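## Task

Press every drive blank that protrudes from the rack's front fully home until it latches, skipping any blank marked with a yellow sticker, which must stay untouched. The rack is free-standing: tilting it beyond a slight amount fails the task, and it must finish in its original spot. A blank counts only if it stays seated without the robot holding it.

## Robot and tools

Robot: two 7-joint xArm7-type arms, left_arm and right_arm, each with a parallel two-finger gripper and a wrist camera. The names are labels, not sides of any picture.

Scene frame: origin on the table surface midway between the arms, +x pointing out across the table, +z up, left_arm on the +y side. Arm bases in this frame: left_arm at (-0.055, +0.375, 0) m with quat_wxyz (+1.000, 0, 0, 0); right_arm at (-0.004, -0.396, 0) m with quat_wxyz (+0.999, 0, 0, -0.053), meaning a small yaw.

execute_actions takes "actions", a list holding zero or one entry, plus optional "pictures" (boolean; images are included unless set false).
- Empty list: no command, just returns the present state.
- Move: {"rows": [...], "steps": n}, n from 1 to 15 (default 15), each step lasting 1/30 s. Up to 15 rows; row k is used on step k and the final row repeats for leftover steps. Every row is a single flat list of 16 numbers covering both arms, even when one arm stays still: left_arm joints 1-7, left opening, then right_arm joints 1-7, right opening.
- Joint values are absolute target angles in radians, in the same order as the Joint positions line (waist, shoulder, upper arm roll, elbow, forearm roll, wrist pitch, wrist roll), not offsets. Ranges: waist -6.283..6.283, shoulder -2.059..2.094, upper arm roll -6.283..6.283, elbow -0.192..3.927, forearm roll -6.283..6.283, wrist pitch -1.693..3.142, wrist roll -6.283..6.283. True limits may differ by up to 0.010 rad. A call is rejected (nothing sent) if a target exceeds a limit by more than 0.010 rad and lies beyond the joint's last reported angle; otherwise an over-limit target is clipped and the result may note "joint sent to its limit", possibly referring to an earlier action. Absence of that note does not prove there is room left.
- Opening is an absolute gripper command from -1 (shut) to +1 (wide open).
- Wait: {"steps": n} with no rows, n up to 300; it returns once n steps have elapsed since the previous result, and your reply time counts toward that.

Motion behaviour: joint targets move at most 3.14 rad/s, taking 0.16 s to accelerate, and all joints of one arm are timed to arrive together. Each step the sent target stays within 0.623 rad of the measured angle, and if the targets would shift the hand more than 70 mm from where it is, they are scaled back. So distant goals need several calls. Between calls the arms keep heading for the last row sent, until they have practically stopped or a step is HELD; after that, more travel or pressing needs a new action. Fingers already moving finish moving.

Gripper geometry: fingers extend along the gripper's +z axis and separate along its y axis. end_effector_position is the point between closed pads, roughly 2 cm short of the fingertips; closing advances the tips about 10 mm along +z. For pushing blanks, a closed gripper pointed at the blank face, moved slowly, works as a pusher.

Reading results:
- State line per arm: end_effector_position (m), end_effector_quat_wxyz, linear (m/s) and angular (rad/s) velocity, all in the scene frame. Reported position can be off, more so when the arm is stretched out.
- Joint positions / Joint velocities: one block per arm, seven joints (rad, rad/s) then finger gap (m, m/s; 0.084 m is fully open).
- grip_measured: measured opening on the -1..+1 command scale. Commanding below it squeezes; further below squeezes harder (about 24 N per pad max).
- "joint command not followed": a clearance check altered or blocked joint targets; the rest of the row still ran. HELD flags steps where your row was partly or wholly not sent.
- Joint torques: total drive output per joint, with unit offsets, scale and noise; nonzero even in free space.
- TORQUE FAULT: contact torque hit a load limit (waist 47.5, shoulder 47.5, upper arm roll 28.5, elbow 28.5, forearm roll 28.5, wrist pitch 19, wrist roll 19 N m); that arm backs off, pauses 10 s and drops the rest of the call.
- MOTOR HOT appears from 65 °C; at 80 °C the arm is braked until cool (OVER-TEMPERATURE FAULT). Sustained loads heat motors, and heat carries into the next scene.

zoom_image: {"camera": name, "region": [x0, y0, x1, y1]} in pixels of that camera's most recent image, origin top-left, at most 504 by 504. Cameras: cam_high, cam_left_wrist, cam_right_wrist, each 504x504, delivered in that order.

read_manual: returns only licence text (section "licences"); no motion.

Answering without any tool call ends all remaining scenes. The next task arrives in this call's result.

Cautions: the rack is loose, so push blanks gently and square-on, approaching slowly to avoid sliding or tipping it; leave the rack where it began. Blanks must remain latched after the gripper withdraws. Never touch blanks with the excluded sticker colour. Keep everything on the table, keep the two arms apart, and avoid slams, hard strikes and excessive force, which also risk torque faults.

Each tool is called after "Call:" as name(argument=value, ...) on one line, values as JSON.

## Session

Call:
execute_actions(actions=[])

Scene clock: 0.00 s of 4500.00 s.
left_arm: end_effector_position=(+0.2269, -0.1149, +0.2875) grip_measured=+1.00 end_effector_quat_wxyz=(+0.374, +0.666, +0.182, +0.619) end_effector_velocity=(+0.000, -0.000, -0.000) end_effector_angular_velocity=(-0.000, +0.000, -0.001) | right_arm: end_effector_position=(+0.4663, -0.2819, +0.3287) grip_measured=+1.00 end_effector_quat_wxyz=(-0.119, +0.843, -0.524, -0.015) end_effector_velocity=(+0.000, -0.001, -0.000) end_effector_angular_velocity=(-0.001, +0.000, -0.001)
Joint positions: left_arm=[ 0.445 -1.656 -1.58   0.754 -0.33   0.035 -2.116  0.084] | right_arm=[ 0.26  -0.101 -0.008  1.248  0.213  1.225  1.198  0.084]
Joint velocities: left_arm=[ 0.001  0.    -0.     0.    -0.    -0.001 -0.     0.   ] | right_arm=[-0.001  0.     0.     0.    -0.001  0.    -0.     0.   ]
Joint torques (N m, as the arm reports them, + toward a larger angle): no reading
Motor temperatures (°C, as the motors report them): left_arm=[37 36 35 38 36 35 36] | right_arm=[36 38 36 37 38 40 36]

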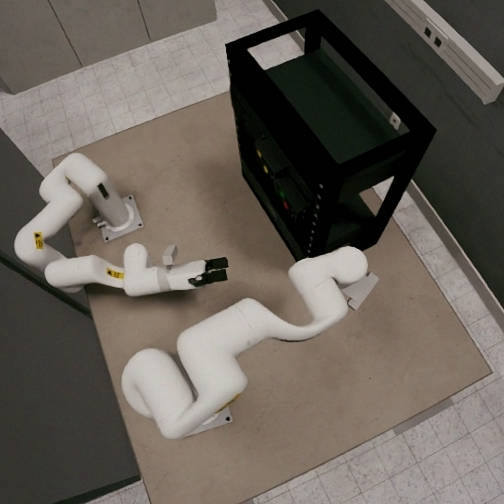

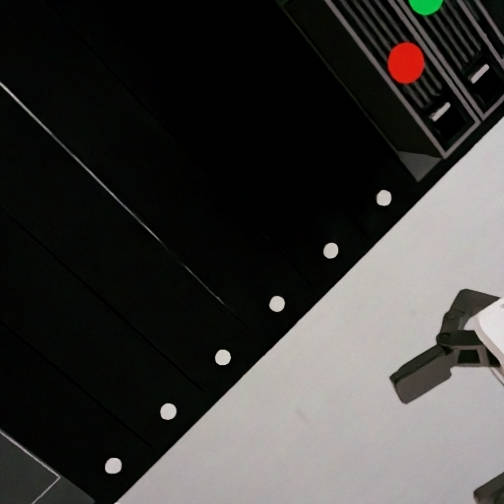

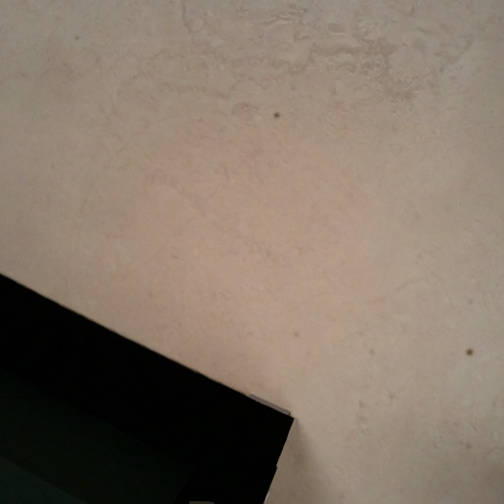

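Call:
execute_actions(actions=[{"rows":[[0.445,-1.656,-1.58,0.754,-0.33,0.035,-2.116,-1,0,-0.9,0,0.3,0,0.9,0,-1]],"steps":15}], pictures=false)

Call:
execute_actions(actions=[{"rows":[[0.2,-1.2,-0.6,0.5,0,0,-1,-1,0,-0.9,0,0.3,0,0.9,0,-1]],"steps":15}], pictures=false)

Call:
execute_actions(actions=[{"rows":[[-0.55,-0.9,0,0.3,0,-0.05,0,-1,0,-0.9,0,0.3,0,0.9,0,-1]],"steps":15}], pictures=false)

Call:
execute_actions(actions=[{"steps":20}])

Scene clock: 14.77 s of 4500.00 s.
left_arm: end_effector_position=(+0.2268, -0.1151, +0.2874) grip_measured=-1.00 end_effector_quat_wxyz=(+0.375, +0.666, +0.183, +0.619) end_effector_velocity=(-0.000, -0.001, -0.001) end_effector_angular_velocity=(-0.000, +0.002, -0.001) | right_arm: end_effector_position=(+0.3822, -0.3842, +0.3147) grip_measured=-1.00 end_effector_quat_wxyz=(-0.087, +0.920, -0.362, +0.122) end_effector_velocity=(-0.242, -0.133, -0.223) end_effector_angular_velocity=(-0.581, -0.055, +1.005)
Joint positions: left_arm=[ 0.445 -1.656 -1.58   0.754 -0.33   0.035 -2.116  0.   ] | right_arm=[ 0.102 -0.557 -0.004  0.762  0.084  1.028  0.707  0.   ]
Joint velocities: left_arm=[-0.     0.    -0.002  0.001 -0.002 -0.    -0.     0.   ] | right_arm=[-0.256 -0.843  0.012 -1.191 -0.209 -0.314 -1.281  0.   ]
Joint torques (N m, as the arm reports them, + toward a larger angle): left_arm=[-1.58 13.32 24.51  0.13 -1.18 -0.77  0.23] | right_arm=[ 2.18 -7.42  2.4  10.87 -0.02 -2.38  0.42]
Motor temperatures (°C, as the motors report them): left_arm=[37 36 39 38 36 35 36] | right_arm=[36 38 36 41 38 40 36]
Steps of this call (steps 1 to 90: nothing new was sent; then 11.27 s passed at rest; steps 91 to 105: all 15 steps of this action). Readings (joint positions):
91: left_arm=[0.445 -1.656 -1.580 0.753 -0.330 0.035 -2.116] | right_arm=[0.260 -0.101 -0.008 1.248 0.213 1.225 1.198]
92: left_arm=[0.445 -1.656 -1.580 0.754 -0.330 0.035 -2.116] | right_arm=[0.259 -0.103 -0.008 1.246 0.212 1.223 1.195]
94: left_arm=[0.445 -1.656 -1.580 0.754 -0.330 0.035 -2.116] | right_arm=[0.246 -0.137 -0.004 1.208 0.200 1.203 1.157]
98: left_arm=[0.445 -1.656 -1.580 0.754 -0.330 0.035 -2.116] | right_arm=[0.180 -0.300 -0.008 1.051 0.148 1.126 0.999]
105: the state above

Scene clock: 15.27 s of 4500.00 s.
left_arm: end_effector_position=(+0.2175, -0.0560, +0.4322) grip_measured=-1.00 end_effector_quat_wxyz=(+0.348, +0.657, +0.159, +0.649) end_effector_velocity=(+0.028, +0.205, +0.305) end_effector_angular_velocity=(+0.156, -0.134, +0.160) | right_arm: end_effector_position=(+0.2942, -0.4264, +0.2233) grip_measured=-1.00 end_effector_quat_wxyz=(+0.005, +0.987, -0.064, +0.148) end_effector_velocity=(-0.020, -0.013, -0.023) end_effector_angular_velocity=(-0.120, -0.030, +0.254)
Joint positions: left_arm=[ 0.338 -1.456 -1.253  0.643 -0.186  0.02  -1.789  0.   ] | right_arm=[ 0.003 -0.889 -0.     0.313  0.003  0.904  0.024  0.   ]
Joint velocities: left_arm=[-0.198  0.369  0.803 -0.208  0.268 -0.028  0.805  0.   ] | right_arm=[-0.036 -0.12   0.004 -0.136 -0.03  -0.058 -0.289  0.   ]
Joint torques (N m, as the arm reports them, + toward a larger angle): left_arm=[-1.37 10.53 22.16  4.02 -1.22 -1.25  0.36] | right_arm=[ 1.48 -0.21  1.73 12.21 -0.09 -2.15  0.6 ]
Motor temperatures (°C, as the motors report them): left_arm=[37 36 39 38 36 35 36] | right_arm=[36 38 36 41 38 40 36]
Steps of this call (steps 1 to 15: all 15 steps of this action). Readings (joint positions):
1: left_arm=[0.445 -1.656 -1.580 0.754 -0.330 0.035 -2.116] | right_arm=[0.094 -0.585 -0.004 0.723 0.077 1.018 0.664]
2: left_arm=[0.444 -1.655 -1.578 0.753 -0.329 0.035 -2.113] | right_arm=[0.086 -0.612 -0.003 0.685 0.070 1.008 0.617]
4: left_arm=[0.432 -1.632 -1.551 0.740 -0.309 0.033 -2.078] | right_arm=[0.070 -0.666 -0.002 0.612 0.057 0.987 0.514]
8: left_arm=[0.391 -1.555 -1.436 0.699 -0.258 0.027 -1.973] | right_arm=[0.038 -0.773 -0.001 0.469 0.031 0.947 0.280]
15: the state above

Scene clock: 15.77 s of 4500.00 s.
left_arm: end_effector_position=(+0.2316, +0.0770, +0.4709) grip_measured=-1.00 end_effector_quat_wxyz=(+0.345, +0.773, +0.050, +0.529) end_effector_velocity=(+0.198, +0.277, -0.041) end_effector_angular_velocity=(+0.480, +0.147, -0.260) | right_arm: end_effector_position=(+0.2920, -0.4274, +0.2207) grip_measured=-1.00 end_effector_quat_wxyz=(+0.008, +0.987, -0.053, +0.149) end_effector_velocity=(-0.001, -0.000, -0.001) end_effector_angular_velocity=(+0.000, +0.001, -0.000)
Joint positions: left_arm=[-0.33  -1.005 -0.48   0.364 -0.033 -0.036 -1.018  0.   ] | right_arm=[ 0.  -0.9  0.   0.3  0.   0.9  0.   0. ]
Joint velocities: left_arm=[-0.849  0.4    1.594 -0.275  0.123 -0.04   1.637  0.   ] | right_arm=[-0.002 -0.001 -0.    -0.002  0.     0.    -0.002  0.   ]
Joint torques (N m, as the arm reports them, + toward a larger angle): left_arm=[ 7.44 -5.9   5.28 13.72 -0.45 -3.28 -0.03] | right_arm=[ 0.69 -1.32  1.7  11.17  0.08 -2.15  0.35]
Motor temperatures (°C, as the motors report them): left_arm=[37 36 39 38 36 35 36] | right_arm=[36 38 36 41 38 40 36]
Steps of this call (steps 1 to 15: all 15 steps of this action). Readings (joint positions):
1: left_arm=[0.331 -1.444 -1.226 0.636 -0.177 0.019 -1.762] | right_arm=[0.002 -0.892 0.000 0.310 0.002 0.903 0.016]
2: left_arm=[0.323 -1.431 -1.198 0.629 -0.168 0.018 -1.734] | right_arm=[0.002 -0.895 0.000 0.307 0.001 0.902 0.011]
4: left_arm=[0.280 -1.384 -1.133 0.601 -0.149 0.012 -1.667] | right_arm=[0.001 -0.897 0.000 0.305 0.001 0.901 0.005]
8: left_arm=[0.084 -1.232 -0.945 0.508 -0.103 -0.008 -1.480] | right_arm=[0.000 -0.899 0.000 0.302 0.000 0.900 0.001]
15: the state above

Scene clock: 16.43 s of 4500.00 s.
left_arm: end_effector_position=(+0.2964, +0.1586, +0.4319) grip_measured=-1.00 end_effector_quat_wxyz=(+0.161, +0.781, -0.218, +0.563) end_effector_velocity=(+0.003, +0.004, -0.004) end_effector_angular_velocity=(+0.059, -0.027, -0.023) | right_arm: end_effector_position=(+0.2919, -0.4275, +0.2206) grip_measured=-1.00 end_effector_quat_wxyz=(+0.008, +0.987, -0.053, +0.149) end_effector_velocity=(+0.000, +0.000, +0.001) end_effector_angular_velocity=(+0.000, -0.001, +0.000)
Joint positions: left_arm=[-0.549 -0.901 -0.003  0.301 -0.    -0.05  -0.008  0.   ] | right_arm=[ 0.  -0.9  0.   0.3  0.   0.9  0.   0. ]
Joint velocities: left_arm=[-0.009  0.005  0.022 -0.005  0.001 -0.002  0.085  0.   ] | right_arm=[ 0.     0.    -0.     0.001 -0.     0.    -0.     0.   ]
Joint torques (N m, as the arm reports them, + toward a larger angle): left_arm=[-1.07 -3.11  0.89 12.75  0.39 -3.05  0.26] | right_arm=[ 0.91 -1.21  1.5  10.91 -0.28 -2.16  0.4 ]
Motor temperatures (°C, as the motors report them): left_arm=[37 36 39 39 36 35 36] | right_arm=[36 38 36 41 38 40 36]
Steps of this call (steps 1 to 20: the robot went on to your last target). Readings (joint positions):
1: left_arm=[-0.353 -0.995 -0.430 0.357 -0.030 -0.037 -0.965] | right_arm=[0.000 -0.900 0.000 0.300 0.000 0.900 0.000]
2: left_arm=[-0.369 -0.987 -0.384 0.353 -0.028 -0.038 -0.911] | right_arm=[0.000 -0.900 0.000 0.300 0.000 0.900 0.000]
4: left_arm=[-0.404 -0.970 -0.297 0.344 -0.022 -0.041 -0.793] | right_arm=[0.000 -0.900 0.000 0.300 0.000 0.900 0.000]
8: left_arm=[-0.482 -0.932 -0.138 0.319 -0.010 -0.046 -0.488] | right_arm=[0.000 -0.900 0.000 0.300 0.000 0.900 0.000]
20: the state above

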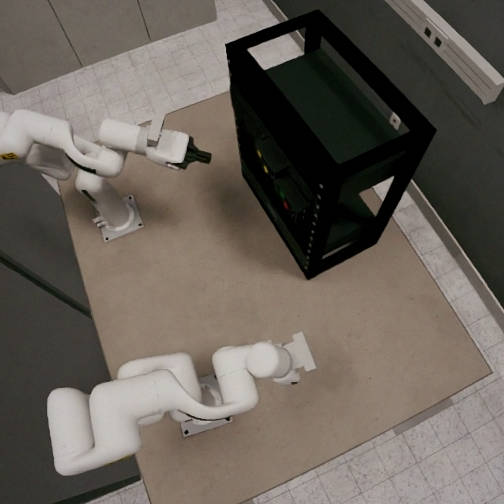

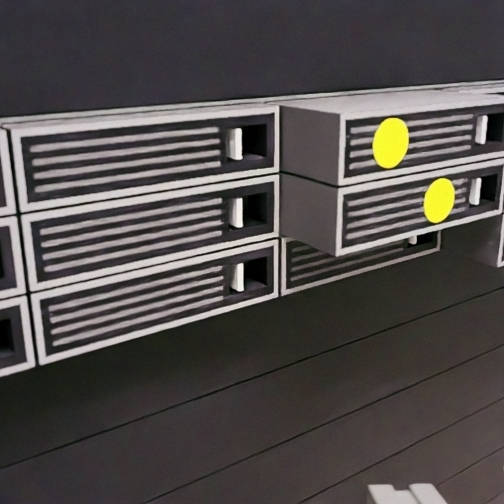

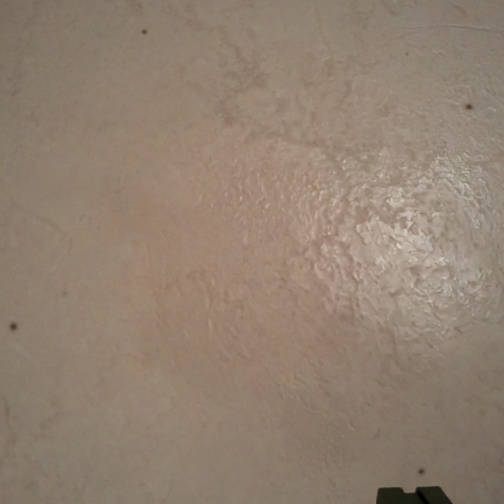

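Rotate further to see the last column.

Call:
execute_actions(actions=[{"rows":[[-0.8,-0.9,0,0.3,0,-0.05,0,-1,0.502,-0.9,0,0.3,0,0.9,-1.2,-1]],"steps":15}], pictures=false)

Call:
execute_actions(actions=[{"steps":10}])

Scene clock: 22.27 s of 4500.00 s.
left_arm: end_effector_position=(+0.2340, +0.0802, +0.4312) grip_measured=-1.00 end_effector_quat_wxyz=(+0.227, +0.748, -0.314, +0.539) end_effector_velocity=(-0.012, -0.012, -0.000) end_effector_angular_velocity=(-0.005, +0.006, -0.043) | right_arm: end_effector_position=(+0.2793, -0.3046, +0.2206) grip_measured=-1.00 end_effector_quat_wxyz=(+0.033, +0.851, +0.504, +0.146) end_effector_velocity=(-0.067, +0.206, -0.001) end_effector_angular_velocity=(-0.730, -0.232, +3.201)
Joint positions: left_arm=[-0.795 -0.9    0.     0.3   -0.    -0.05  -0.     0.   ] | right_arm=[ 0.418 -0.9    0.001  0.3    0.     0.9   -0.757  0.   ]
Joint velocities: left_arm=[-0.049  0.     0.008  0.    -0.002  0.     0.     0.   ] | right_arm=[ 0.725  0.     0.002 -0.001  0.002  0.    -2.59   0.   ]
Joint torques (N m, as the arm reports them, + toward a larger angle): left_arm=[-0.73 -3.25  0.87 12.82  0.42 -3.1   0.21] | right_arm=[-4.22 -1.16  0.6  11.07 -0.17 -2.15  0.47]
Motor temperatures (°C, as the motors report them): left_arm=[37 36 38 40 36 35 36] | right_arm=[36 38 36 42 38 40 36]
Steps of this call (steps 1 to 30: the robot went on to your last target; steps 31 to 90: nothing new was sent; then 2.33 s passed at rest; steps 91 to 105: all 15 steps of this action). Readings (joint positions):
91: left_arm=[-0.550 -0.900 0.000 0.300 -0.000 -0.050 0.000] | right_arm=[0.000 -0.900 -0.000 0.300 -0.000 0.900 -0.000]
92: left_arm=[-0.552 -0.900 0.000 0.300 -0.000 -0.050 -0.000] | right_arm=[0.002 -0.900 -0.000 0.300 -0.000 0.900 -0.003]
94: left_arm=[-0.587 -0.900 0.002 0.300 -0.001 -0.050 -0.000] | right_arm=[0.030 -0.900 -0.001 0.300 -0.000 0.900 -0.041]
98: left_arm=[-0.722 -0.900 -0.001 0.300 0.000 -0.050 0.000] | right_arm=[0.188 -0.900 0.001 0.300 0.000 0.900 -0.244]
105: the state above

Scene clock: 22.60 s of 4500.00 s.
left_arm: end_effector_position=(+0.2326, +0.0789, +0.4312) grip_measured=-1.00 end_effector_quat_wxyz=(+0.228, +0.747, -0.316, +0.539) end_effector_velocity=(-0.002, -0.002, -0.001) end_effector_angular_velocity=(+0.004, +0.000, -0.005) | right_arm: end_effector_position=(+0.2711, -0.2821, +0.2206) grip_measured=-1.00 end_effector_quat_wxyz=(+0.058, +0.696, +0.702, +0.138) end_effector_velocity=(-0.002, +0.005, +0.000) end_effector_angular_velocity=(-0.042, -0.019, +0.164)
Joint positions: left_arm=[-0.8  -0.9   0.    0.3  -0.   -0.05 -0.    0.  ] | right_arm=[ 0.499 -0.9   -0.     0.3   -0.     0.9   -1.187  0.   ]
Joint velocities: left_arm=[-0.004  0.    -0.002 -0.001  0.001  0.002 -0.     0.   ] | right_arm=[ 0.02  -0.     0.     0.001 -0.001 -0.    -0.151  0.   ]
Joint torques (N m, as the arm reports them, + toward a larger angle): left_arm=[-1.37 -3.42  0.91 12.88  0.5  -3.13  0.15] | right_arm=[ 0.62 -1.29  1.58 11.   -0.14 -2.08  0.43]
Motor temperatures (°C, as the motors report them): left_arm=[37 36 38 40 36 35 36] | right_arm=[36 38 36 42 38 40 36]
Steps of this call (steps 1 to 10: the robot went on to your last target). Readings (joint positions):
1: left_arm=[-0.796 -0.900 0.000 0.300 -0.000 -0.050 -0.000] | right_arm=[0.440 -0.900 0.001 0.300 0.000 0.900 -0.843]
2: left_arm=[-0.797 -0.900 0.000 0.300 -0.000 -0.050 -0.000] | right_arm=[0.458 -0.900 0.001 0.300 0.000 0.900 -0.924]
4: left_arm=[-0.798 -0.900 0.000 0.300 -0.000 -0.050 -0.000] | right_arm=[0.482 -0.900 0.000 0.300 0.000 0.900 -1.058]
8: left_arm=[-0.799 -0.900 0.000 0.300 -0.000 -0.050 -0.000] | right_arm=[0.497 -0.900 -0.000 0.300 -0.000 0.900 -1.171]
10: the state above

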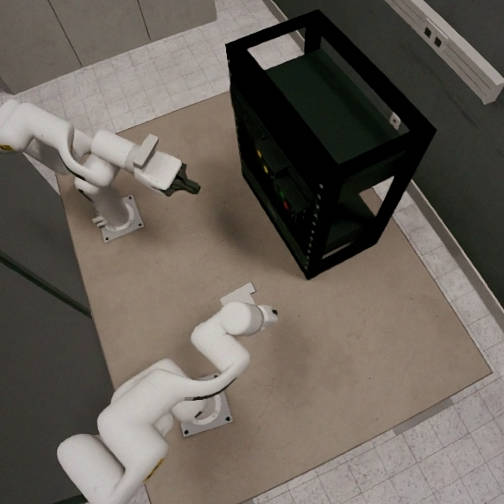

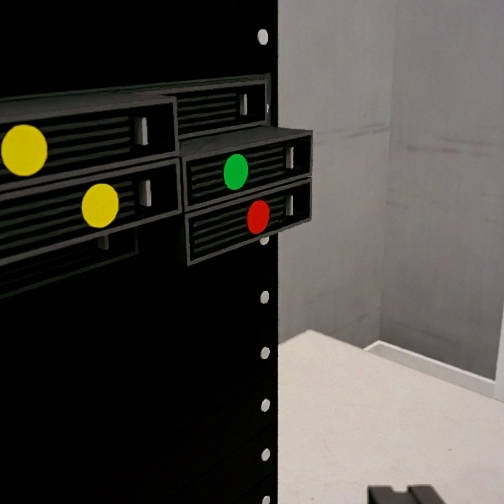

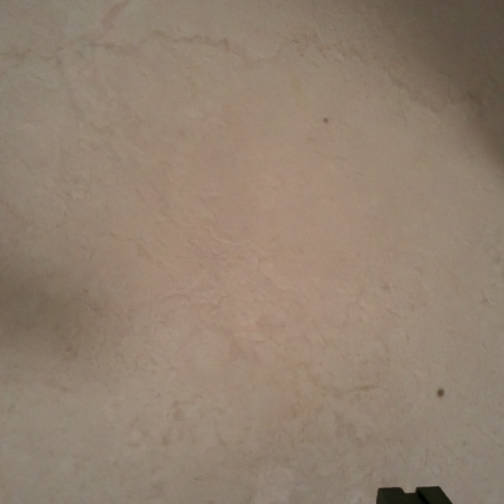

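Call:
execute_actions(actions=[{"rows":[[0.1,-0.9,0,0.3,0,-0.05,0,-1,0.812,-0.9,0,0.3,0,-0.4,-1.571,-1]],"steps":15}], pictures=false)

Call:
execute_actions(actions=[{"rows":[[0.1,-0.9,0,0.3,0,-0.05,0,-1,0.812,-0.418,0,0.435,0,-0.718,-1.571,-1]],"steps":15}], pictures=false)

Call:
execute_actions(actions=[{"steps":12}])

Scene clock: 52.93 s of 4500.00 s.
left_arm: end_effector_position=(+0.3246, +0.2129, +0.4312) grip_measured=-1.00 end_effector_quat_wxyz=(+0.117, +0.795, -0.162, +0.573) end_effector_velocity=(+0.154, +0.360, +0.000) end_effector_angular_velocity=(+0.002, -0.002, +0.949) | right_arm: end_effector_position=(+0.3174, -0.1781, +0.3260) grip_measured=-1.00 end_effector_quat_wxyz=(+0.166, +0.480, +0.778, +0.370) end_effector_velocity=(+0.063, +0.188, +0.335) end_effector_angular_velocity=(+0.562, -1.320, +0.561)
Joint positions: left_arm=[-0.404 -0.9    0.     0.3   -0.    -0.05  -0.     0.   ] | right_arm=[ 0.703 -0.9    0.     0.3    0.     0.365 -1.439  0.   ]
Joint velocities: left_arm=[ 0.951 -0.    -0.003 -0.001  0.    -0.002 -0.     0.   ] | right_arm=[ 0.311 -0.001 -0.001  0.001 -0.    -1.406 -0.373  0.   ]
Joint torques (N m, as the arm reports them, + toward a larger angle): left_arm=[-1.27 -3.11  0.93 13.02  0.41 -3.29  0.2 ] | right_arm=[-0.11 -1.91  1.29 11.35  0.05 -2.49  0.62]
Motor temperatures (°C, as the motors report them): left_arm=[37 36 35 43 36 35 36] | right_arm=[36 38 36 44 38 40 36]
Steps of this call (steps 1 to 30: the robot went on to your last target; steps 31 to 90: nothing new was sent; then 26.83 s passed at rest; steps 91 to 105: all 15 steps of this action). Readings (joint positions):
91: left_arm=[-0.800 -0.900 -0.000 0.300 0.000 -0.050 0.000] | right_arm=[0.502 -0.900 -0.000 0.300 -0.000 0.900 -1.200]
92: left_arm=[-0.798 -0.900 -0.000 0.300 0.000 -0.050 0.000] | right_arm=[0.503 -0.900 -0.000 0.300 -0.000 0.897 -1.202]
94: left_arm=[-0.763 -0.900 -0.002 0.300 0.001 -0.050 0.000] | right_arm=[0.521 -0.900 -0.001 0.299 -0.000 0.859 -1.225]
98: left_arm=[-0.625 -0.900 0.001 0.300 -0.000 -0.050 -0.000] | right_arm=[0.605 -0.900 0.000 0.301 0.000 0.683 -1.323]
105: the state above

Scene clock: 53.43 s of 4500.00 s.
left_arm: end_effector_position=(+0.3571, +0.3988, +0.4312) grip_measured=-1.00 end_effector_quat_wxyz=(-0.016, +0.811, +0.024, +0.585) end_effector_velocity=(-0.013, +0.223, -0.000) end_effector_angular_velocity=(-0.012, -0.001, +0.538) | right_arm: end_effector_position=(+0.3707, -0.0810, +0.4462) grip_measured=-1.00 end_effector_quat_wxyz=(+0.281, +0.315, +0.670, +0.610) end_effector_velocity=(-0.008, +0.043, +0.231) end_effector_angular_velocity=(+0.666, -0.931, +0.086)
Joint positions: left_arm=[ 0.057 -0.9    0.001  0.3   -0.    -0.05  -0.     0.   ] | right_arm=[ 0.806 -0.456  0.     0.424 -0.    -0.593 -1.563  0.   ]
Joint velocities: left_arm=[ 0.53   0.     0.012 -0.    -0.002 -0.     0.     0.   ] | right_arm=[ 0.078  0.458 -0.     0.136  0.    -1.463 -0.091  0.   ]
Joint torques (N m, as the arm reports them, + toward a larger angle): left_arm=[-7.19 -3.45 -1.38 12.98  0.73 -3.17  0.14] | right_arm=[  0.27 -16.22   0.85   9.48  -0.01  -1.52   0.28]
Motor temperatures (°C, as the motors report them): left_arm=[37 36 35 43 36 35 36] | right_arm=[36 38 36 44 38 40 36]
Steps of this call (steps 1 to 15: all 15 steps of this action). Readings (joint positions):
1: left_arm=[-0.372 -0.900 0.000 0.300 -0.000 -0.050 -0.000] | right_arm=[0.712 -0.900 0.000 0.300 0.000 0.318 -1.451]
2: left_arm=[-0.340 -0.900 0.000 0.300 -0.000 -0.050 -0.000] | right_arm=[0.722 -0.899 0.000 0.301 0.000 0.269 -1.462]
4: left_arm=[-0.277 -0.900 0.000 0.300 -0.000 -0.050 -0.000] | right_arm=[0.739 -0.873 -0.000 0.310 0.000 0.168 -1.483]
8: left_arm=[-0.150 -0.900 0.000 0.300 -0.000 -0.050 -0.000] | right_arm=[0.770 -0.681 -0.000 0.362 0.000 -0.080 -1.521]
15: the state above

Scene clock: 53.83 s of 4500.00 s.
left_arm: end_effector_position=(+0.3558, +0.4157, +0.4312) grip_measured=-1.00 end_effector_quat_wxyz=(-0.029, +0.810, +0.040, +0.584) end_effector_velocity=(-0.000, +0.003, -0.000) end_effector_angular_velocity=(+0.000, +0.000, +0.006) | right_arm: end_effector_position=(+0.3691, -0.0787, +0.4653) grip_measured=-1.00 end_effector_quat_wxyz=(+0.297, +0.297, +0.642, +0.642) end_effector_velocity=(-0.000, +0.001, +0.001) end_effector_angular_velocity=(+0.004, -0.009, +0.003)
Joint positions: left_arm=[ 0.099 -0.9   -0.     0.3    0.    -0.05   0.     0.   ] | right_arm=[ 0.812 -0.419 -0.     0.435  0.    -0.717 -1.571  0.   ]
Joint velocities: left_arm=[ 0.007  0.    -0.     0.     0.    -0.    -0.     0.   ] | right_arm=[ 0.001  0.007  0.     0.003 -0.002 -0.014 -0.001  0.   ]
Joint torques (N m, as the arm reports them, + toward a larger angle): left_arm=[-1.54 -2.98  0.84 12.88  0.46 -3.2   0.06] | right_arm=[  0.91 -11.65   1.42  10.02  -0.15  -1.92   0.52]
Motor temperatures (°C, as the motors report them): left_arm=[37 36 35 43 36 35 36] | right_arm=[36 38 36 44 38 40 36]
Steps of this call (steps 1 to 12: the robot went on to your last target). Readings (joint positions):
1: left_arm=[0.071 -0.900 0.001 0.300 -0.000 -0.050 -0.000] | right_arm=[0.808 -0.444 0.000 0.428 -0.000 -0.634 -1.566]
2: left_arm=[0.081 -0.900 0.001 0.300 -0.000 -0.050 -0.000] | right_arm=[0.809 -0.435 0.000 0.430 -0.000 -0.662 -1.567]
4: left_arm=[0.091 -0.900 0.000 0.300 -0.000 -0.050 -0.000] | right_arm=[0.811 -0.426 0.000 0.433 0.000 -0.693 -1.569]
8: left_arm=[0.097 -0.900 -0.001 0.300 0.000 -0.050 0.000] | right_arm=[0.812 -0.421 -0.000 0.434 0.000 -0.712 -1.571]
12: the state above

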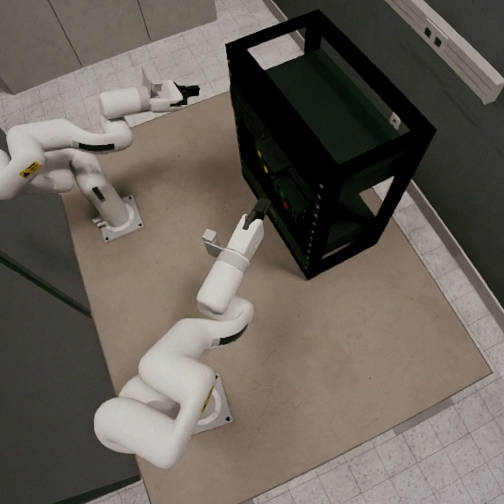

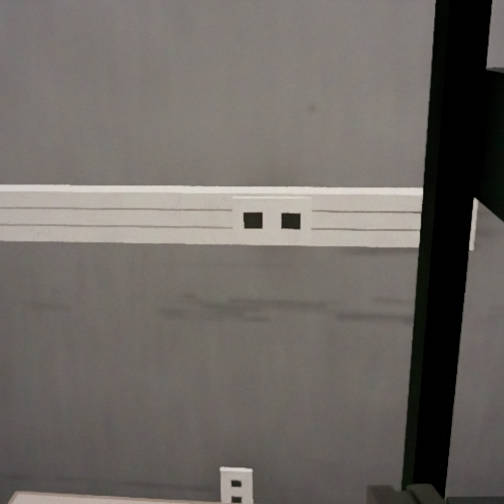

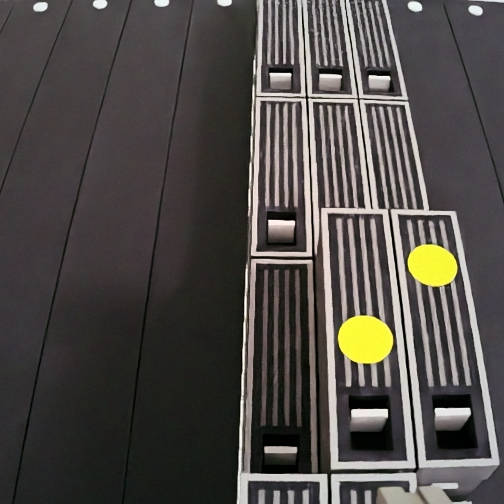

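Call:
execute_actions(actions=[{"rows":[[0.1,-0.9,0,0.3,0,-0.05,0,-1,0.785,-0.418,0,0.435,0,-0.718,-1.571,-1],[0.1,-0.9,0,0.3,0,-0.05,0,-1,0.785,-0.418,0,0.435,0,-0.718,-1.571,-1],[0.1,-0.9,0,0.3,0,-0.05,0,-1,0.785,-0.418,0,0.435,0,-0.718,-1.571,-1],[0.1,-0.9,0,0.3,0,-0.05,0,-1,0.755,-0.35,0,0.493,0,-0.727,-1.571,-1],[0.1,-0.9,0,0.3,0,-0.05,0,-1,0.755,-0.35,0,0.493,0,-0.727,-1.571,-1],[0.1,-0.9,0,0.3,0,-0.05,0,-1,0.755,-0.35,0,0.493,0,-0.727,-1.571,-1],[0.1,-0.9,0,0.3,0,-0.05,0,-1,0.74,-0.316,0,0.522,0,-0.732,-1.571,-1],[0.1,-0.9,0,0.3,0,-0.05,0,-1,0.74,-0.316,0,0.522,0,-0.732,-1.571,-1],[0.1,-0.9,0,0.3,0,-0.05,0,-1,0.74,-0.316,0,0.522,0,-0.732,-1.571,-1],[0.1,-0.9,0,0.3,0,-0.05,0,-1,0.725,-0.282,0,0.551,0,-0.737,-1.571,-1]],"steps":15}], pictures=false)

Call:
execute_actions(actions=[{"steps":10}])

Scene clock: 74.23 s of 4500.00 s.
left_arm: end_effector_position=(+0.3557, +0.4162, +0.4312) grip_measured=-1.00 end_effector_quat_wxyz=(-0.029, +0.810, +0.040, +0.584) end_effector_velocity=(-0.000, +0.000, +0.000) end_effector_angular_velocity=(-0.001, +0.000, +0.001) | right_arm: end_effector_position=(+0.4191, -0.0889, +0.4659) grip_measured=-1.00 end_effector_quat_wxyz=(+0.322, +0.321, +0.630, +0.630) end_effector_velocity=(+0.053, +0.001, +0.000) end_effector_angular_velocity=(-0.001, -0.004, -0.058)
Joint positions: left_arm=[ 0.1  -0.9   0.    0.3   0.   -0.05 -0.    0.  ] | right_arm=[ 0.732 -0.295  0.002  0.539 -0.001 -0.735 -1.571  0.   ]
Joint velocities: left_arm=[-0.    -0.     0.001  0.001  0.     0.001 -0.     0.   ] | right_arm=[-0.067  0.158  0.008  0.138 -0.002 -0.022  0.     0.   ]
Joint torques (N m, as the arm reports them, + toward a larger angle): left_arm=[-1.49 -3.07  0.86 12.96  0.46 -3.21  0.19] | right_arm=[ -2.43 -15.85  -2.56   9.64   0.97  -1.98   0.5 ]
Motor temperatures (°C, as the motors report them): left_arm=[37 36 35 43 36 35 36] | right_arm=[36 38 36 44 38 40 36]
Steps of this call (steps 1 to 30: the robot went on to your last target; steps 31 to 90: nothing new was sent; then 16.90 s passed at rest; steps 91 to 105: all 15 steps of this action). Readings (joint positions):
91: left_arm=[0.100 -0.900 -0.000 0.300 0.000 -0.050 -0.000] | right_arm=[0.812 -0.418 0.000 0.435 -0.000 -0.718 -1.571]
92: left_arm=[0.100 -0.900 -0.000 0.300 -0.000 -0.050 -0.000] | right_arm=[0.810 -0.418 0.000 0.435 -0.000 -0.718 -1.571]
94: left_arm=[0.100 -0.900 0.000 0.300 -0.000 -0.050 -0.000] | right_arm=[0.800 -0.418 0.001 0.435 -0.000 -0.718 -1.571]
98: left_arm=[0.100 -0.900 0.000 0.300 0.000 -0.050 0.000] | right_arm=[0.770 -0.379 -0.000 0.469 0.000 -0.723 -1.571]
105: the state above

Scene clock: 74.57 s of 4500.00 s.
left_arm: end_effector_position=(+0.3557, +0.4162, +0.4312) grip_measured=-1.00 end_effector_quat_wxyz=(-0.029, +0.810, +0.040, +0.584) end_effector_velocity=(-0.000, +0.000, +0.000) end_effector_angular_velocity=(+0.001, -0.001, +0.001) | right_arm: end_effector_position=(+0.4245, -0.0906, +0.4659) grip_measured=-1.00 end_effector_quat_wxyz=(+0.324, +0.324, +0.629, +0.628) end_effector_velocity=(+0.003, -0.002, -0.000) end_effector_angular_velocity=(+0.000, +0.001, -0.007)
Joint positions: left_arm=[ 0.1  -0.9  -0.    0.3  -0.   -0.05 -0.    0.  ] | right_arm=[ 0.726 -0.283  0.     0.551 -0.    -0.737 -1.571  0.   ]
Joint velocities: left_arm=[ 0.001  0.     0.     0.     0.002 -0.    -0.     0.   ] | right_arm=[-0.004  0.005 -0.003  0.004  0.001 -0.    -0.     0.   ]
Joint torques (N m, as the arm reports them, + toward a larger angle): left_arm=[-1.17 -3.21  0.89 12.93  0.37 -3.19  0.14] | right_arm=[ -2.67 -13.83  -2.66   9.82   0.94  -1.61   0.35]
Motor temperatures (°C, as the motors report them): left_arm=[37 36 35 43 36 35 36] | right_arm=[36 38 36 44 38 40 36]
Steps of this call (steps 1 to 10: the robot went on to your last target). Readings (joint positions):
1: left_arm=[0.100 -0.900 -0.000 0.300 0.000 -0.050 -0.000] | right_arm=[0.730 -0.291 0.002 0.543 -0.001 -0.736 -1.571]
2: left_arm=[0.100 -0.900 -0.000 0.300 0.000 -0.050 0.000] | right_arm=[0.729 -0.288 0.002 0.546 -0.001 -0.736 -1.571]
4: left_arm=[0.100 -0.900 0.000 0.300 -0.000 -0.050 -0.000] | right_arm=[0.727 -0.285 0.002 0.548 -0.001 -0.737 -1.571]
8: left_arm=[0.100 -0.900 0.000 0.300 -0.000 -0.050 -0.000] | right_arm=[0.726 -0.283 0.001 0.550 -0.000 -0.737 -1.571]
10: the state above

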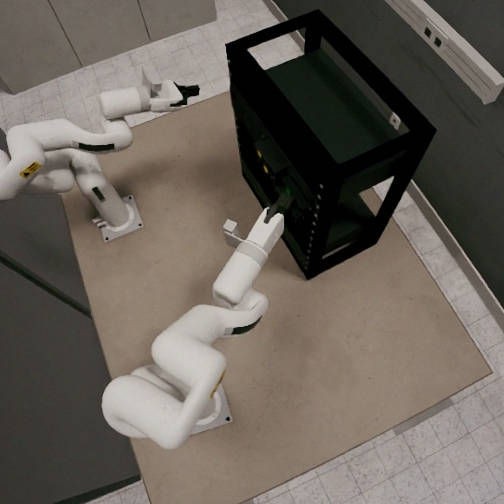

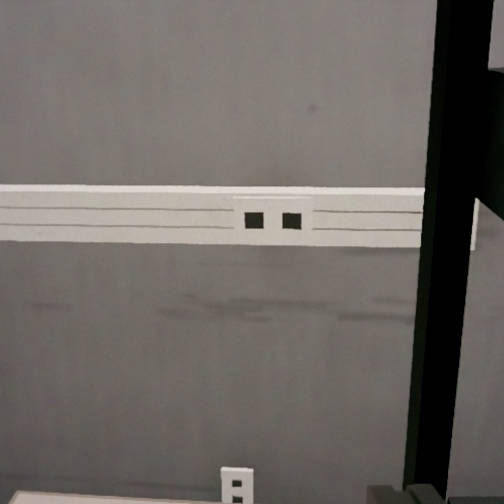

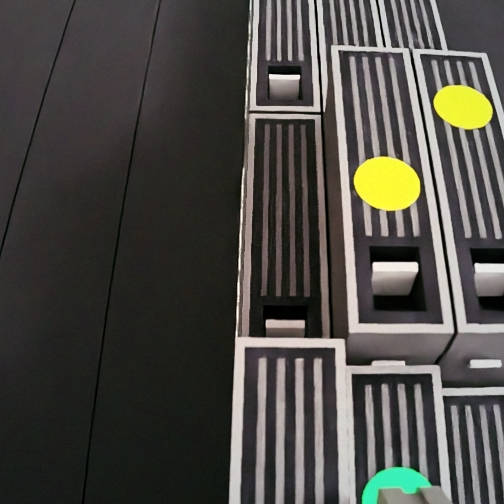

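Call:
execute_actions(actions=[{"rows":[[0.1,-0.9,0,0.3,0,-0.05,0,-1,0.716,-0.259,0,0.571,0,-0.74,-1.571,-1],[0.1,-0.9,0,0.3,0,-0.05,0,-1,0.716,-0.259,0,0.571,0,-0.74,-1.571,-1],[0.1,-0.9,0,0.3,0,-0.05,0,-1,0.716,-0.259,0,0.571,0,-0.74,-1.571,-1],[0.1,-0.9,0,0.3,0,-0.05,0,-1,0.707,-0.236,0,0.591,0,-0.743,-1.571,-1]],"steps":15}])

Scene clock: 81.90 s of 4500.00 s.
left_arm: end_effector_position=(+0.3557, +0.4162, +0.4312) grip_measured=-1.00 end_effector_quat_wxyz=(-0.029, +0.810, +0.040, +0.584) end_effector_velocity=(-0.000, -0.000, -0.000) end_effector_angular_velocity=(-0.002, +0.000, +0.000) | right_arm: end_effector_position=(+0.4404, -0.0915, +0.4656) grip_measured=-1.00 end_effector_quat_wxyz=(+0.330, +0.330, +0.625, +0.626) end_effector_velocity=(+0.002, +0.001, -0.000) end_effector_angular_velocity=(-0.001, +0.000, -0.001)
Joint positions: left_arm=[ 0.1  -0.9  -0.    0.3   0.   -0.05 -0.    0.  ] | right_arm=[ 0.707 -0.237  0.     0.591 -0.    -0.743 -1.571  0.   ]
Joint velocities: left_arm=[-0.001 -0.    -0.    -0.    -0.001  0.    -0.     0.   ] | right_arm=[-0.001  0.007  0.001  0.006  0.    -0.001 -0.     0.   ]
Joint torques (N m, as the arm reports them, + toward a larger angle): left_arm=[-1.52 -3.12  0.85 12.93  0.38 -3.25  0.17] | right_arm=[ -3.13 -12.63  -3.32   9.04   1.29  -1.09   0.37]
Motor temperatures (°C, as the motors report them): left_arm=[37 36 35 44 36 35 36] | right_arm=[36 38 37 44 38 40 36]
Steps of this call (steps 1 to 30: the robot went on to your last target; steps 31 to 90: nothing new was sent; then 3.83 s passed at rest; steps 91 to 105: all 15 steps of this action). Readings (joint positions):
91: left_arm=[0.100 -0.900 -0.000 0.300 -0.000 -0.050 -0.000] | right_arm=[0.725 -0.282 0.000 0.551 -0.000 -0.737 -1.571]
92: left_arm=[0.100 -0.900 0.000 0.300 -0.000 -0.050 -0.000] | right_arm=[0.724 -0.281 0.000 0.552 -0.000 -0.737 -1.571]
94: left_arm=[0.100 -0.900 -0.000 0.300 -0.000 -0.050 0.000] | right_arm=[0.721 -0.272 0.000 0.560 -0.000 -0.738 -1.571]
98: left_arm=[0.100 -0.900 0.000 0.300 0.000 -0.050 -0.000] | right_arm=[0.711 -0.247 0.000 0.582 -0.000 -0.742 -1.571]
105: the state above

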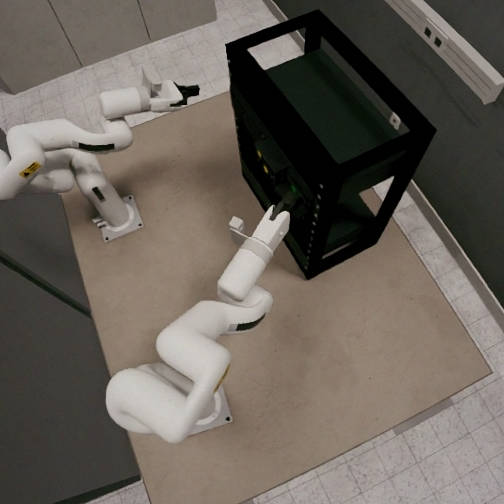

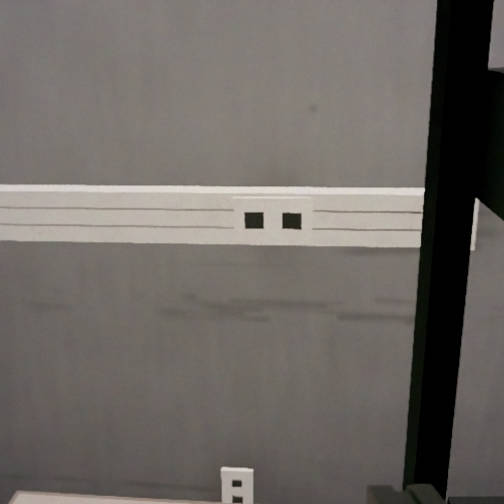

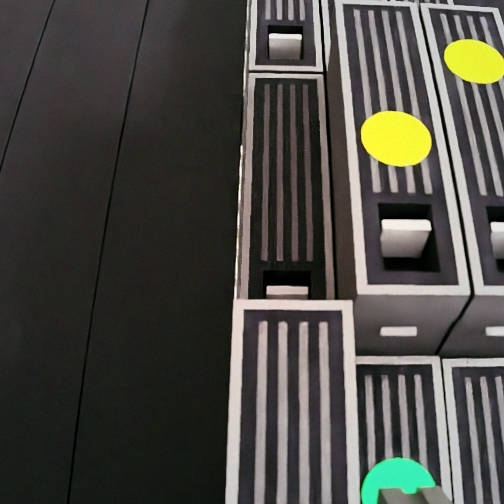

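Nearly flush, no hard stop yet; a little more.

Call:
execute_actions(actions=[{"rows":[[0.1,-0.9,0,0.3,0,-0.05,0,-1,0.701,-0.222,0,0.603,0,-0.745,-1.571,-1],[0.1,-0.9,0,0.3,0,-0.05,0,-1,0.701,-0.222,0,0.603,0,-0.745,-1.571,-1],[0.1,-0.9,0,0.3,0,-0.05,0,-1,0.701,-0.222,0,0.603,0,-0.745,-1.571,-1],[0.1,-0.9,0,0.3,0,-0.05,0,-1,0.695,-0.208,0,0.615,0,-0.747,-1.571,-1]],"steps":15}])

Scene clock: 96.37 s of 4500.00 s.
left_arm: end_effector_position=(+0.3557, +0.4162, +0.4312) grip_measured=-1.00 end_effector_quat_wxyz=(-0.029, +0.810, +0.040, +0.584) end_effector_velocity=(+0.000, +0.000, +0.000) end_effector_angular_velocity=(-0.000, +0.000, +0.000) | right_arm: end_effector_position=(+0.4465, -0.0898, +0.4656) grip_measured=-1.00 end_effector_quat_wxyz=(+0.333, +0.329, +0.624, +0.626) end_effector_velocity=(+0.004, -0.002, +0.001) end_effector_angular_velocity=(+0.008, -0.007, -0.007)
Joint positions: left_arm=[ 0.1  -0.9   0.    0.3   0.   -0.05  0.    0.  ] | right_arm=[ 0.698 -0.212  0.005  0.61  -0.002 -0.755 -1.571  0.   ]
Joint velocities: left_arm=[ 0.    -0.     0.     0.001  0.     0.001 -0.     0.   ] | right_arm=[-0.003  0.015 -0.004  0.01   0.002 -0.016  0.001  0.   ]
Joint torques (N m, as the arm reports them, + toward a larger angle): left_arm=[-1.46 -3.09  0.91 12.88  0.57 -3.22  0.19] | right_arm=[-16.82   8.15 -18.24  14.15   5.44   4.13   0.46]
Motor temperatures (°C, as the motors report them): left_arm=[37 36 35 44 36 35 36] | right_arm=[36 38 37 42 38 40 36]
Steps of this call (steps 1 to 15: the robot went on to your last target; steps 16 to 90: nothing new was sent; then 10.97 s passed at rest; steps 91 to 105: all 15 steps of this action). Readings (joint positions):
91: left_arm=[0.100 -0.900 -0.000 0.300 -0.000 -0.050 0.000] | right_arm=[0.707 -0.236 0.000 0.591 -0.000 -0.743 -1.571]
92: left_arm=[0.100 -0.900 -0.000 0.300 0.000 -0.050 -0.000] | right_arm=[0.707 -0.235 0.000 0.592 -0.000 -0.743 -1.571]
94: left_arm=[0.100 -0.900 -0.000 0.300 -0.000 -0.050 -0.000] | right_arm=[0.704 -0.230 -0.000 0.597 -0.000 -0.744 -1.571]
98: left_arm=[0.100 -0.900 0.000 0.300 -0.000 -0.050 0.000] | right_arm=[0.700 -0.219 0.004 0.605 -0.001 -0.750 -1.571]
105: the state above

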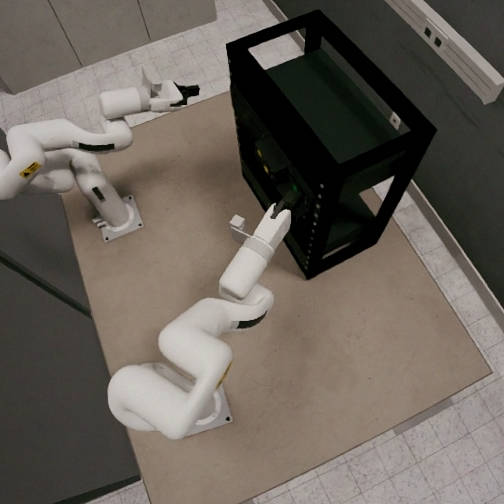

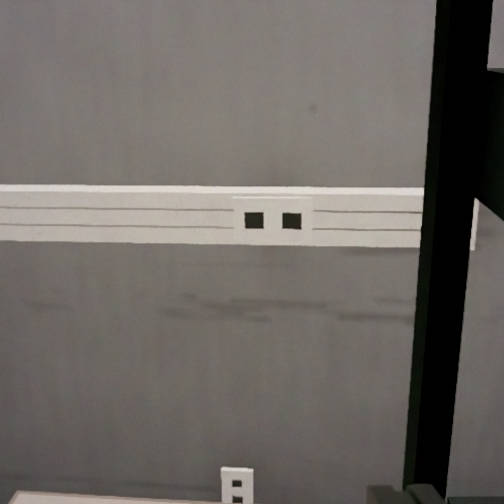

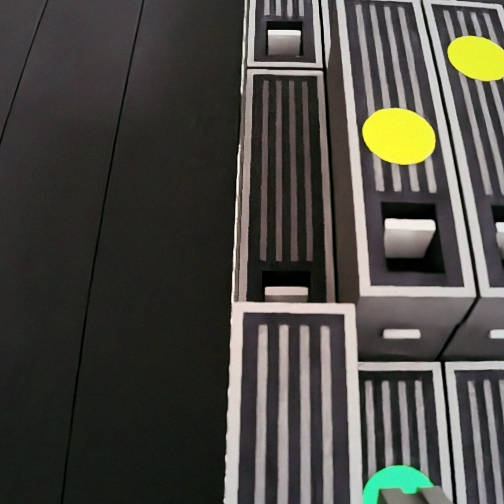

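Call:
execute_actions(actions=[{"rows":[[0.1,-0.9,0,0.3,0,-0.05,0,-1,0.77,-0.385,0,0.463,0,-0.723,-1.571,-1],[0.1,-0.9,0,0.3,0,-0.05,0,-1,0.77,-0.385,0,0.463,0,-0.723,-1.571,-1],[0.1,-0.9,0,0.3,0,-0.05,0,-1,0.77,-0.385,0,0.463,0,-0.723,-1.571,-1],[0.1,-0.9,0,0.3,0,-0.05,0,-1,0.77,-0.385,0,0.463,0,-0.723,-1.571,-1],[0.1,-0.9,0,0.3,0,-0.05,0,-1,0.77,-0.385,0,0.463,0,-0.723,-1.571,-1],[0.1,-0.9,0,0.3,0,-0.05,0,-1,0.77,-0.385,0,0.463,0,-0.723,-1.571,-1],[0.1,-0.9,0,0.3,0,-0.05,0,-1,0.77,-0.385,0,0.463,0,-0.723,-1.571,-1],[0.1,-0.9,0,0.3,0,-0.05,0,-1,0.77,-0.323,0,0.42,0,-0.828,-1.571,-1]],"steps":15}], pictures=false)

Call:
execute_actions(actions=[{"rows":[[0.1,-0.9,0,0.3,0,-0.05,0,-1,0.77,-0.323,0,0.42,0,-0.828,-1.571,-1],[0.1,-0.9,0,0.3,0,-0.05,0,-1,0.77,-0.323,0,0.42,0,-0.828,-1.571,-1],[0.1,-0.9,0,0.3,0,-0.05,0,-1,0.77,-0.323,0,0.42,0,-0.828,-1.571,-1],[0.1,-0.9,0,0.3,0,-0.05,0,-1,0.745,-0.265,0,0.47,0,-0.836,-1.571,-1],[0.1,-0.9,0,0.3,0,-0.05,0,-1,0.745,-0.265,0,0.47,0,-0.836,-1.571,-1],[0.1,-0.9,0,0.3,0,-0.05,0,-1,0.745,-0.265,0,0.47,0,-0.836,-1.571,-1],[0.1,-0.9,0,0.3,0,-0.05,0,-1,0.722,-0.208,0,0.519,0,-0.844,-1.571,-1],[0.1,-0.9,0,0.3,0,-0.05,0,-1,0.722,-0.208,0,0.519,0,-0.844,-1.571,-1],[0.1,-0.9,0,0.3,0,-0.05,0,-1,0.722,-0.208,0,0.519,0,-0.844,-1.571,-1],[0.1,-0.9,0,0.3,0,-0.05,0,-1,0.71,-0.18,0,0.543,0,-0.848,-1.571,-1],[0.1,-0.9,0,0.3,0,-0.05,0,-1,0.71,-0.18,0,0.543,0,-0.848,-1.571,-1],[0.1,-0.9,0,0.3,0,-0.05,0,-1,0.71,-0.18,0,0.543,0,-0.848,-1.571,-1],[0.1,-0.9,0,0.3,0,-0.05,0,-1,0.698,-0.151,0,0.568,0,-0.851,-1.571,-1]],"steps":15}], pictures=false)

Call:
execute_actions(actions=[{"steps":12}])

Scene clock: 120.33 s of 4500.00 s.
left_arm: end_effector_position=(+0.3557, +0.4162, +0.4312) grip_measured=-1.00 end_effector_quat_wxyz=(-0.029, +0.810, +0.040, +0.584) end_effector_velocity=(+0.000, -0.001, +0.001) end_effector_angular_velocity=(+0.001, -0.001, -0.002) | right_arm: end_effector_position=(+0.3909, -0.0908, +0.4382) grip_measured=-1.00 end_effector_quat_wxyz=(+0.310, +0.313, +0.637, +0.632) end_effector_velocity=(-0.021, +0.006, -0.038) end_effector_angular_velocity=(+0.012, -0.028, +0.034)
Joint positions: left_arm=[ 0.1  -0.9  -0.    0.3  -0.   -0.05 -0.    0.  ] | right_arm=[ 0.767 -0.326 -0.002  0.427  0.001 -0.81  -1.571  0.   ]
Joint velocities: left_arm=[-0.001 -0.    -0.001  0.001  0.    -0.001 -0.     0.   ] | right_arm=[ 0.019  0.076  0.013 -0.093 -0.005 -0.199  0.     0.   ]
Joint torques (N m, as the arm reports them, + toward a larger angle): left_arm=[-1.06 -3.36  0.74 12.9   0.64 -3.19  0.14] | right_arm=[  0.6  -17.21   0.97  10.76  -0.19  -2.09   0.44]
Motor temperatures (°C, as the motors report them): left_arm=[37 36 35 44 36 35 36] | right_arm=[37 38 40 51 39 42 36]
Steps of this call (steps 1 to 15: the robot went on to your last target; steps 16 to 90: nothing new was sent; then 20.47 s passed at rest; steps 91 to 105: all 15 steps of this action). Readings (joint positions):
91: left_arm=[0.100 -0.900 -0.000 0.300 0.000 -0.050 0.000] | right_arm=[0.695 -0.209 0.006 0.615 -0.002 -0.754 -1.571]
92: left_arm=[0.100 -0.900 -0.000 0.300 0.000 -0.050 0.000] | right_arm=[0.696 -0.211 0.006 0.613 -0.002 -0.753 -1.571]
94: left_arm=[0.100 -0.900 0.000 0.300 -0.000 -0.050 -0.000] | right_arm=[0.709 -0.240 -0.000 0.589 0.001 -0.741 -1.571]
98: left_arm=[0.100 -0.900 0.000 0.300 0.000 -0.050 0.000] | right_arm=[0.750 -0.348 -0.009 0.497 0.004 -0.723 -1.571]
105: the state above

Scene clock: 120.83 s of 4500.00 s.
left_arm: end_effector_position=(+0.3557, +0.4162, +0.4312) grip_measured=-1.00 end_effector_quat_wxyz=(-0.029, +0.810, +0.040, +0.584) end_effector_velocity=(+0.000, -0.000, -0.000) end_effector_angular_velocity=(+0.000, +0.001, -0.000) | right_arm: end_effector_position=(+0.4340, -0.0906, +0.4356) grip_measured=-1.00 end_effector_quat_wxyz=(+0.328, +0.327, +0.627, +0.627) end_effector_velocity=(+0.121, -0.011, -0.017) end_effector_angular_velocity=(-0.005, +0.011, -0.146)
Joint positions: left_arm=[ 0.1  -0.9  -0.    0.3  -0.   -0.05  0.    0.  ] | right_arm=[ 0.714 -0.187  0.002  0.537 -0.001 -0.847 -1.571  0.   ]
Joint velocities: left_arm=[ 0.001  0.    -0.001  0.001 -0.     0.002 -0.     0.   ] | right_arm=[-0.143  0.344 -0.003  0.292  0.002 -0.04   0.001  0.   ]
Joint torques (N m, as the arm reports them, + toward a larger angle): left_arm=[-1.44 -3.27  0.96 13.02  0.5  -3.09  0.17] | right_arm=[ -2.14 -15.93  -2.8    9.09   1.15  -1.39   0.41]
Motor temperatures (°C, as the motors report them): left_arm=[37 36 35 44 36 35 36] | right_arm=[37 38 40 50 39 42 36]
Steps of this call (steps 1 to 15: all 15 steps of this action). Readings (joint positions):
1: left_arm=[0.100 -0.900 -0.000 0.300 0.000 -0.050 0.000] | right_arm=[0.768 -0.324 -0.002 0.424 0.001 -0.816 -1.571]
2: left_arm=[0.100 -0.900 0.000 0.300 -0.000 -0.050 0.000] | right_arm=[0.768 -0.323 -0.001 0.423 0.001 -0.820 -1.571]
4: left_arm=[0.100 -0.900 0.000 0.300 0.000 -0.050 -0.000] | right_arm=[0.769 -0.323 -0.001 0.423 0.000 -0.824 -1.571]
8: left_arm=[0.100 -0.900 0.000 0.300 -0.000 -0.050 -0.000] | right_arm=[0.754 -0.287 0.000 0.452 0.000 -0.832 -1.571]
15: the state above

Scene clock: 121.23 s of 4500.00 s.
left_arm: end_effector_position=(+0.3557, +0.4162, +0.4312) grip_measured=-1.00 end_effector_quat_wxyz=(-0.029, +0.810, +0.040, +0.584) end_effector_velocity=(-0.000, +0.000, -0.000) end_effector_angular_velocity=(+0.000, +0.001, +0.000) | right_arm: end_effector_position=(+0.4448, -0.0910, +0.4339) grip_measured=-1.00 end_effector_quat_wxyz=(+0.331, +0.330, +0.625, +0.625) end_effector_velocity=(+0.004, -0.001, +0.001) end_effector_angular_velocity=(-0.001, -0.001, -0.005)
Joint positions: left_arm=[ 0.1  -0.9  -0.    0.3  -0.   -0.05  0.    0.  ] | right_arm=[ 0.7   -0.154  0.003  0.565 -0.001 -0.853 -1.571  0.   ]
Joint velocities: left_arm=[ 0.    -0.     0.    -0.001  0.001 -0.    -0.     0.   ] | right_arm=[-0.003  0.007 -0.002  0.01  -0.     0.003 -0.002  0.   ]
Joint torques (N m, as the arm reports them, + toward a larger angle): left_arm=[-1.33 -3.12  0.93 12.89  0.34 -3.24  0.11] | right_arm=[ -9.63  -7.25 -10.07  13.1    3.26   0.99   0.41]
Motor temperatures (°C, as the motors report them): left_arm=[37 36 35 44 36 35 36] | right_arm=[37 38 40 50 39 42 36]
Steps of this call (steps 1 to 12: the robot went on to your last target). Readings (joint positions):
1: left_arm=[0.100 -0.900 -0.000 0.300 -0.000 -0.050 0.000] | right_arm=[0.709 -0.176 0.001 0.546 -0.001 -0.848 -1.571]
2: left_arm=[0.100 -0.900 0.000 0.300 0.000 -0.050 0.000] | right_arm=[0.706 -0.168 0.001 0.553 -0.001 -0.849 -1.571]
4: left_arm=[0.100 -0.900 0.000 0.300 -0.000 -0.050 0.000] | right_arm=[0.702 -0.159 0.001 0.560 -0.001 -0.851 -1.571]
8: left_arm=[0.100 -0.900 0.000 0.300 -0.000 -0.050 -0.000] | right_arm=[0.700 -0.155 0.003 0.563 -0.001 -0.854 -1.571]
12: the state above

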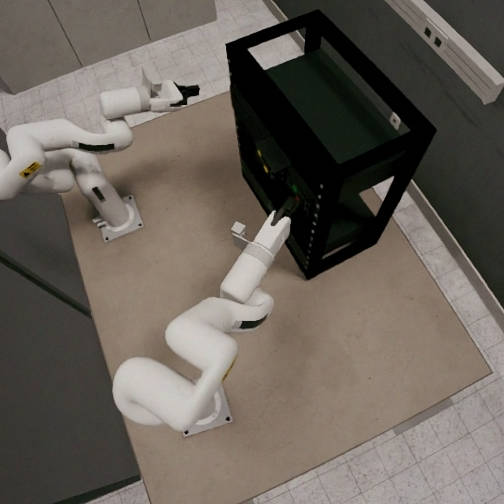

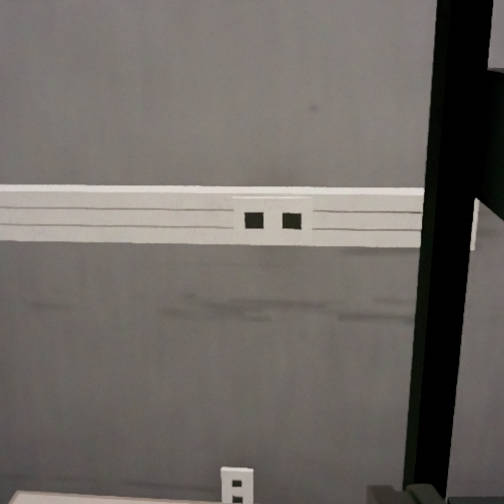

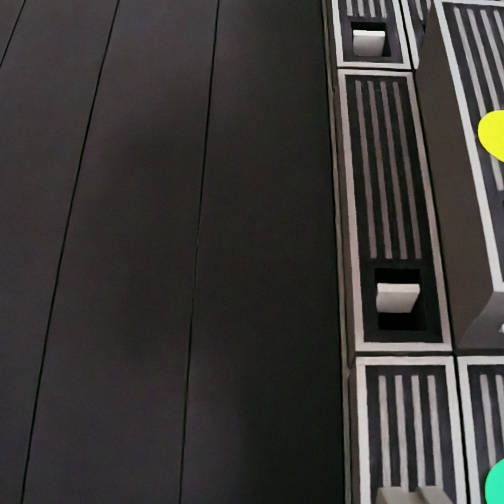

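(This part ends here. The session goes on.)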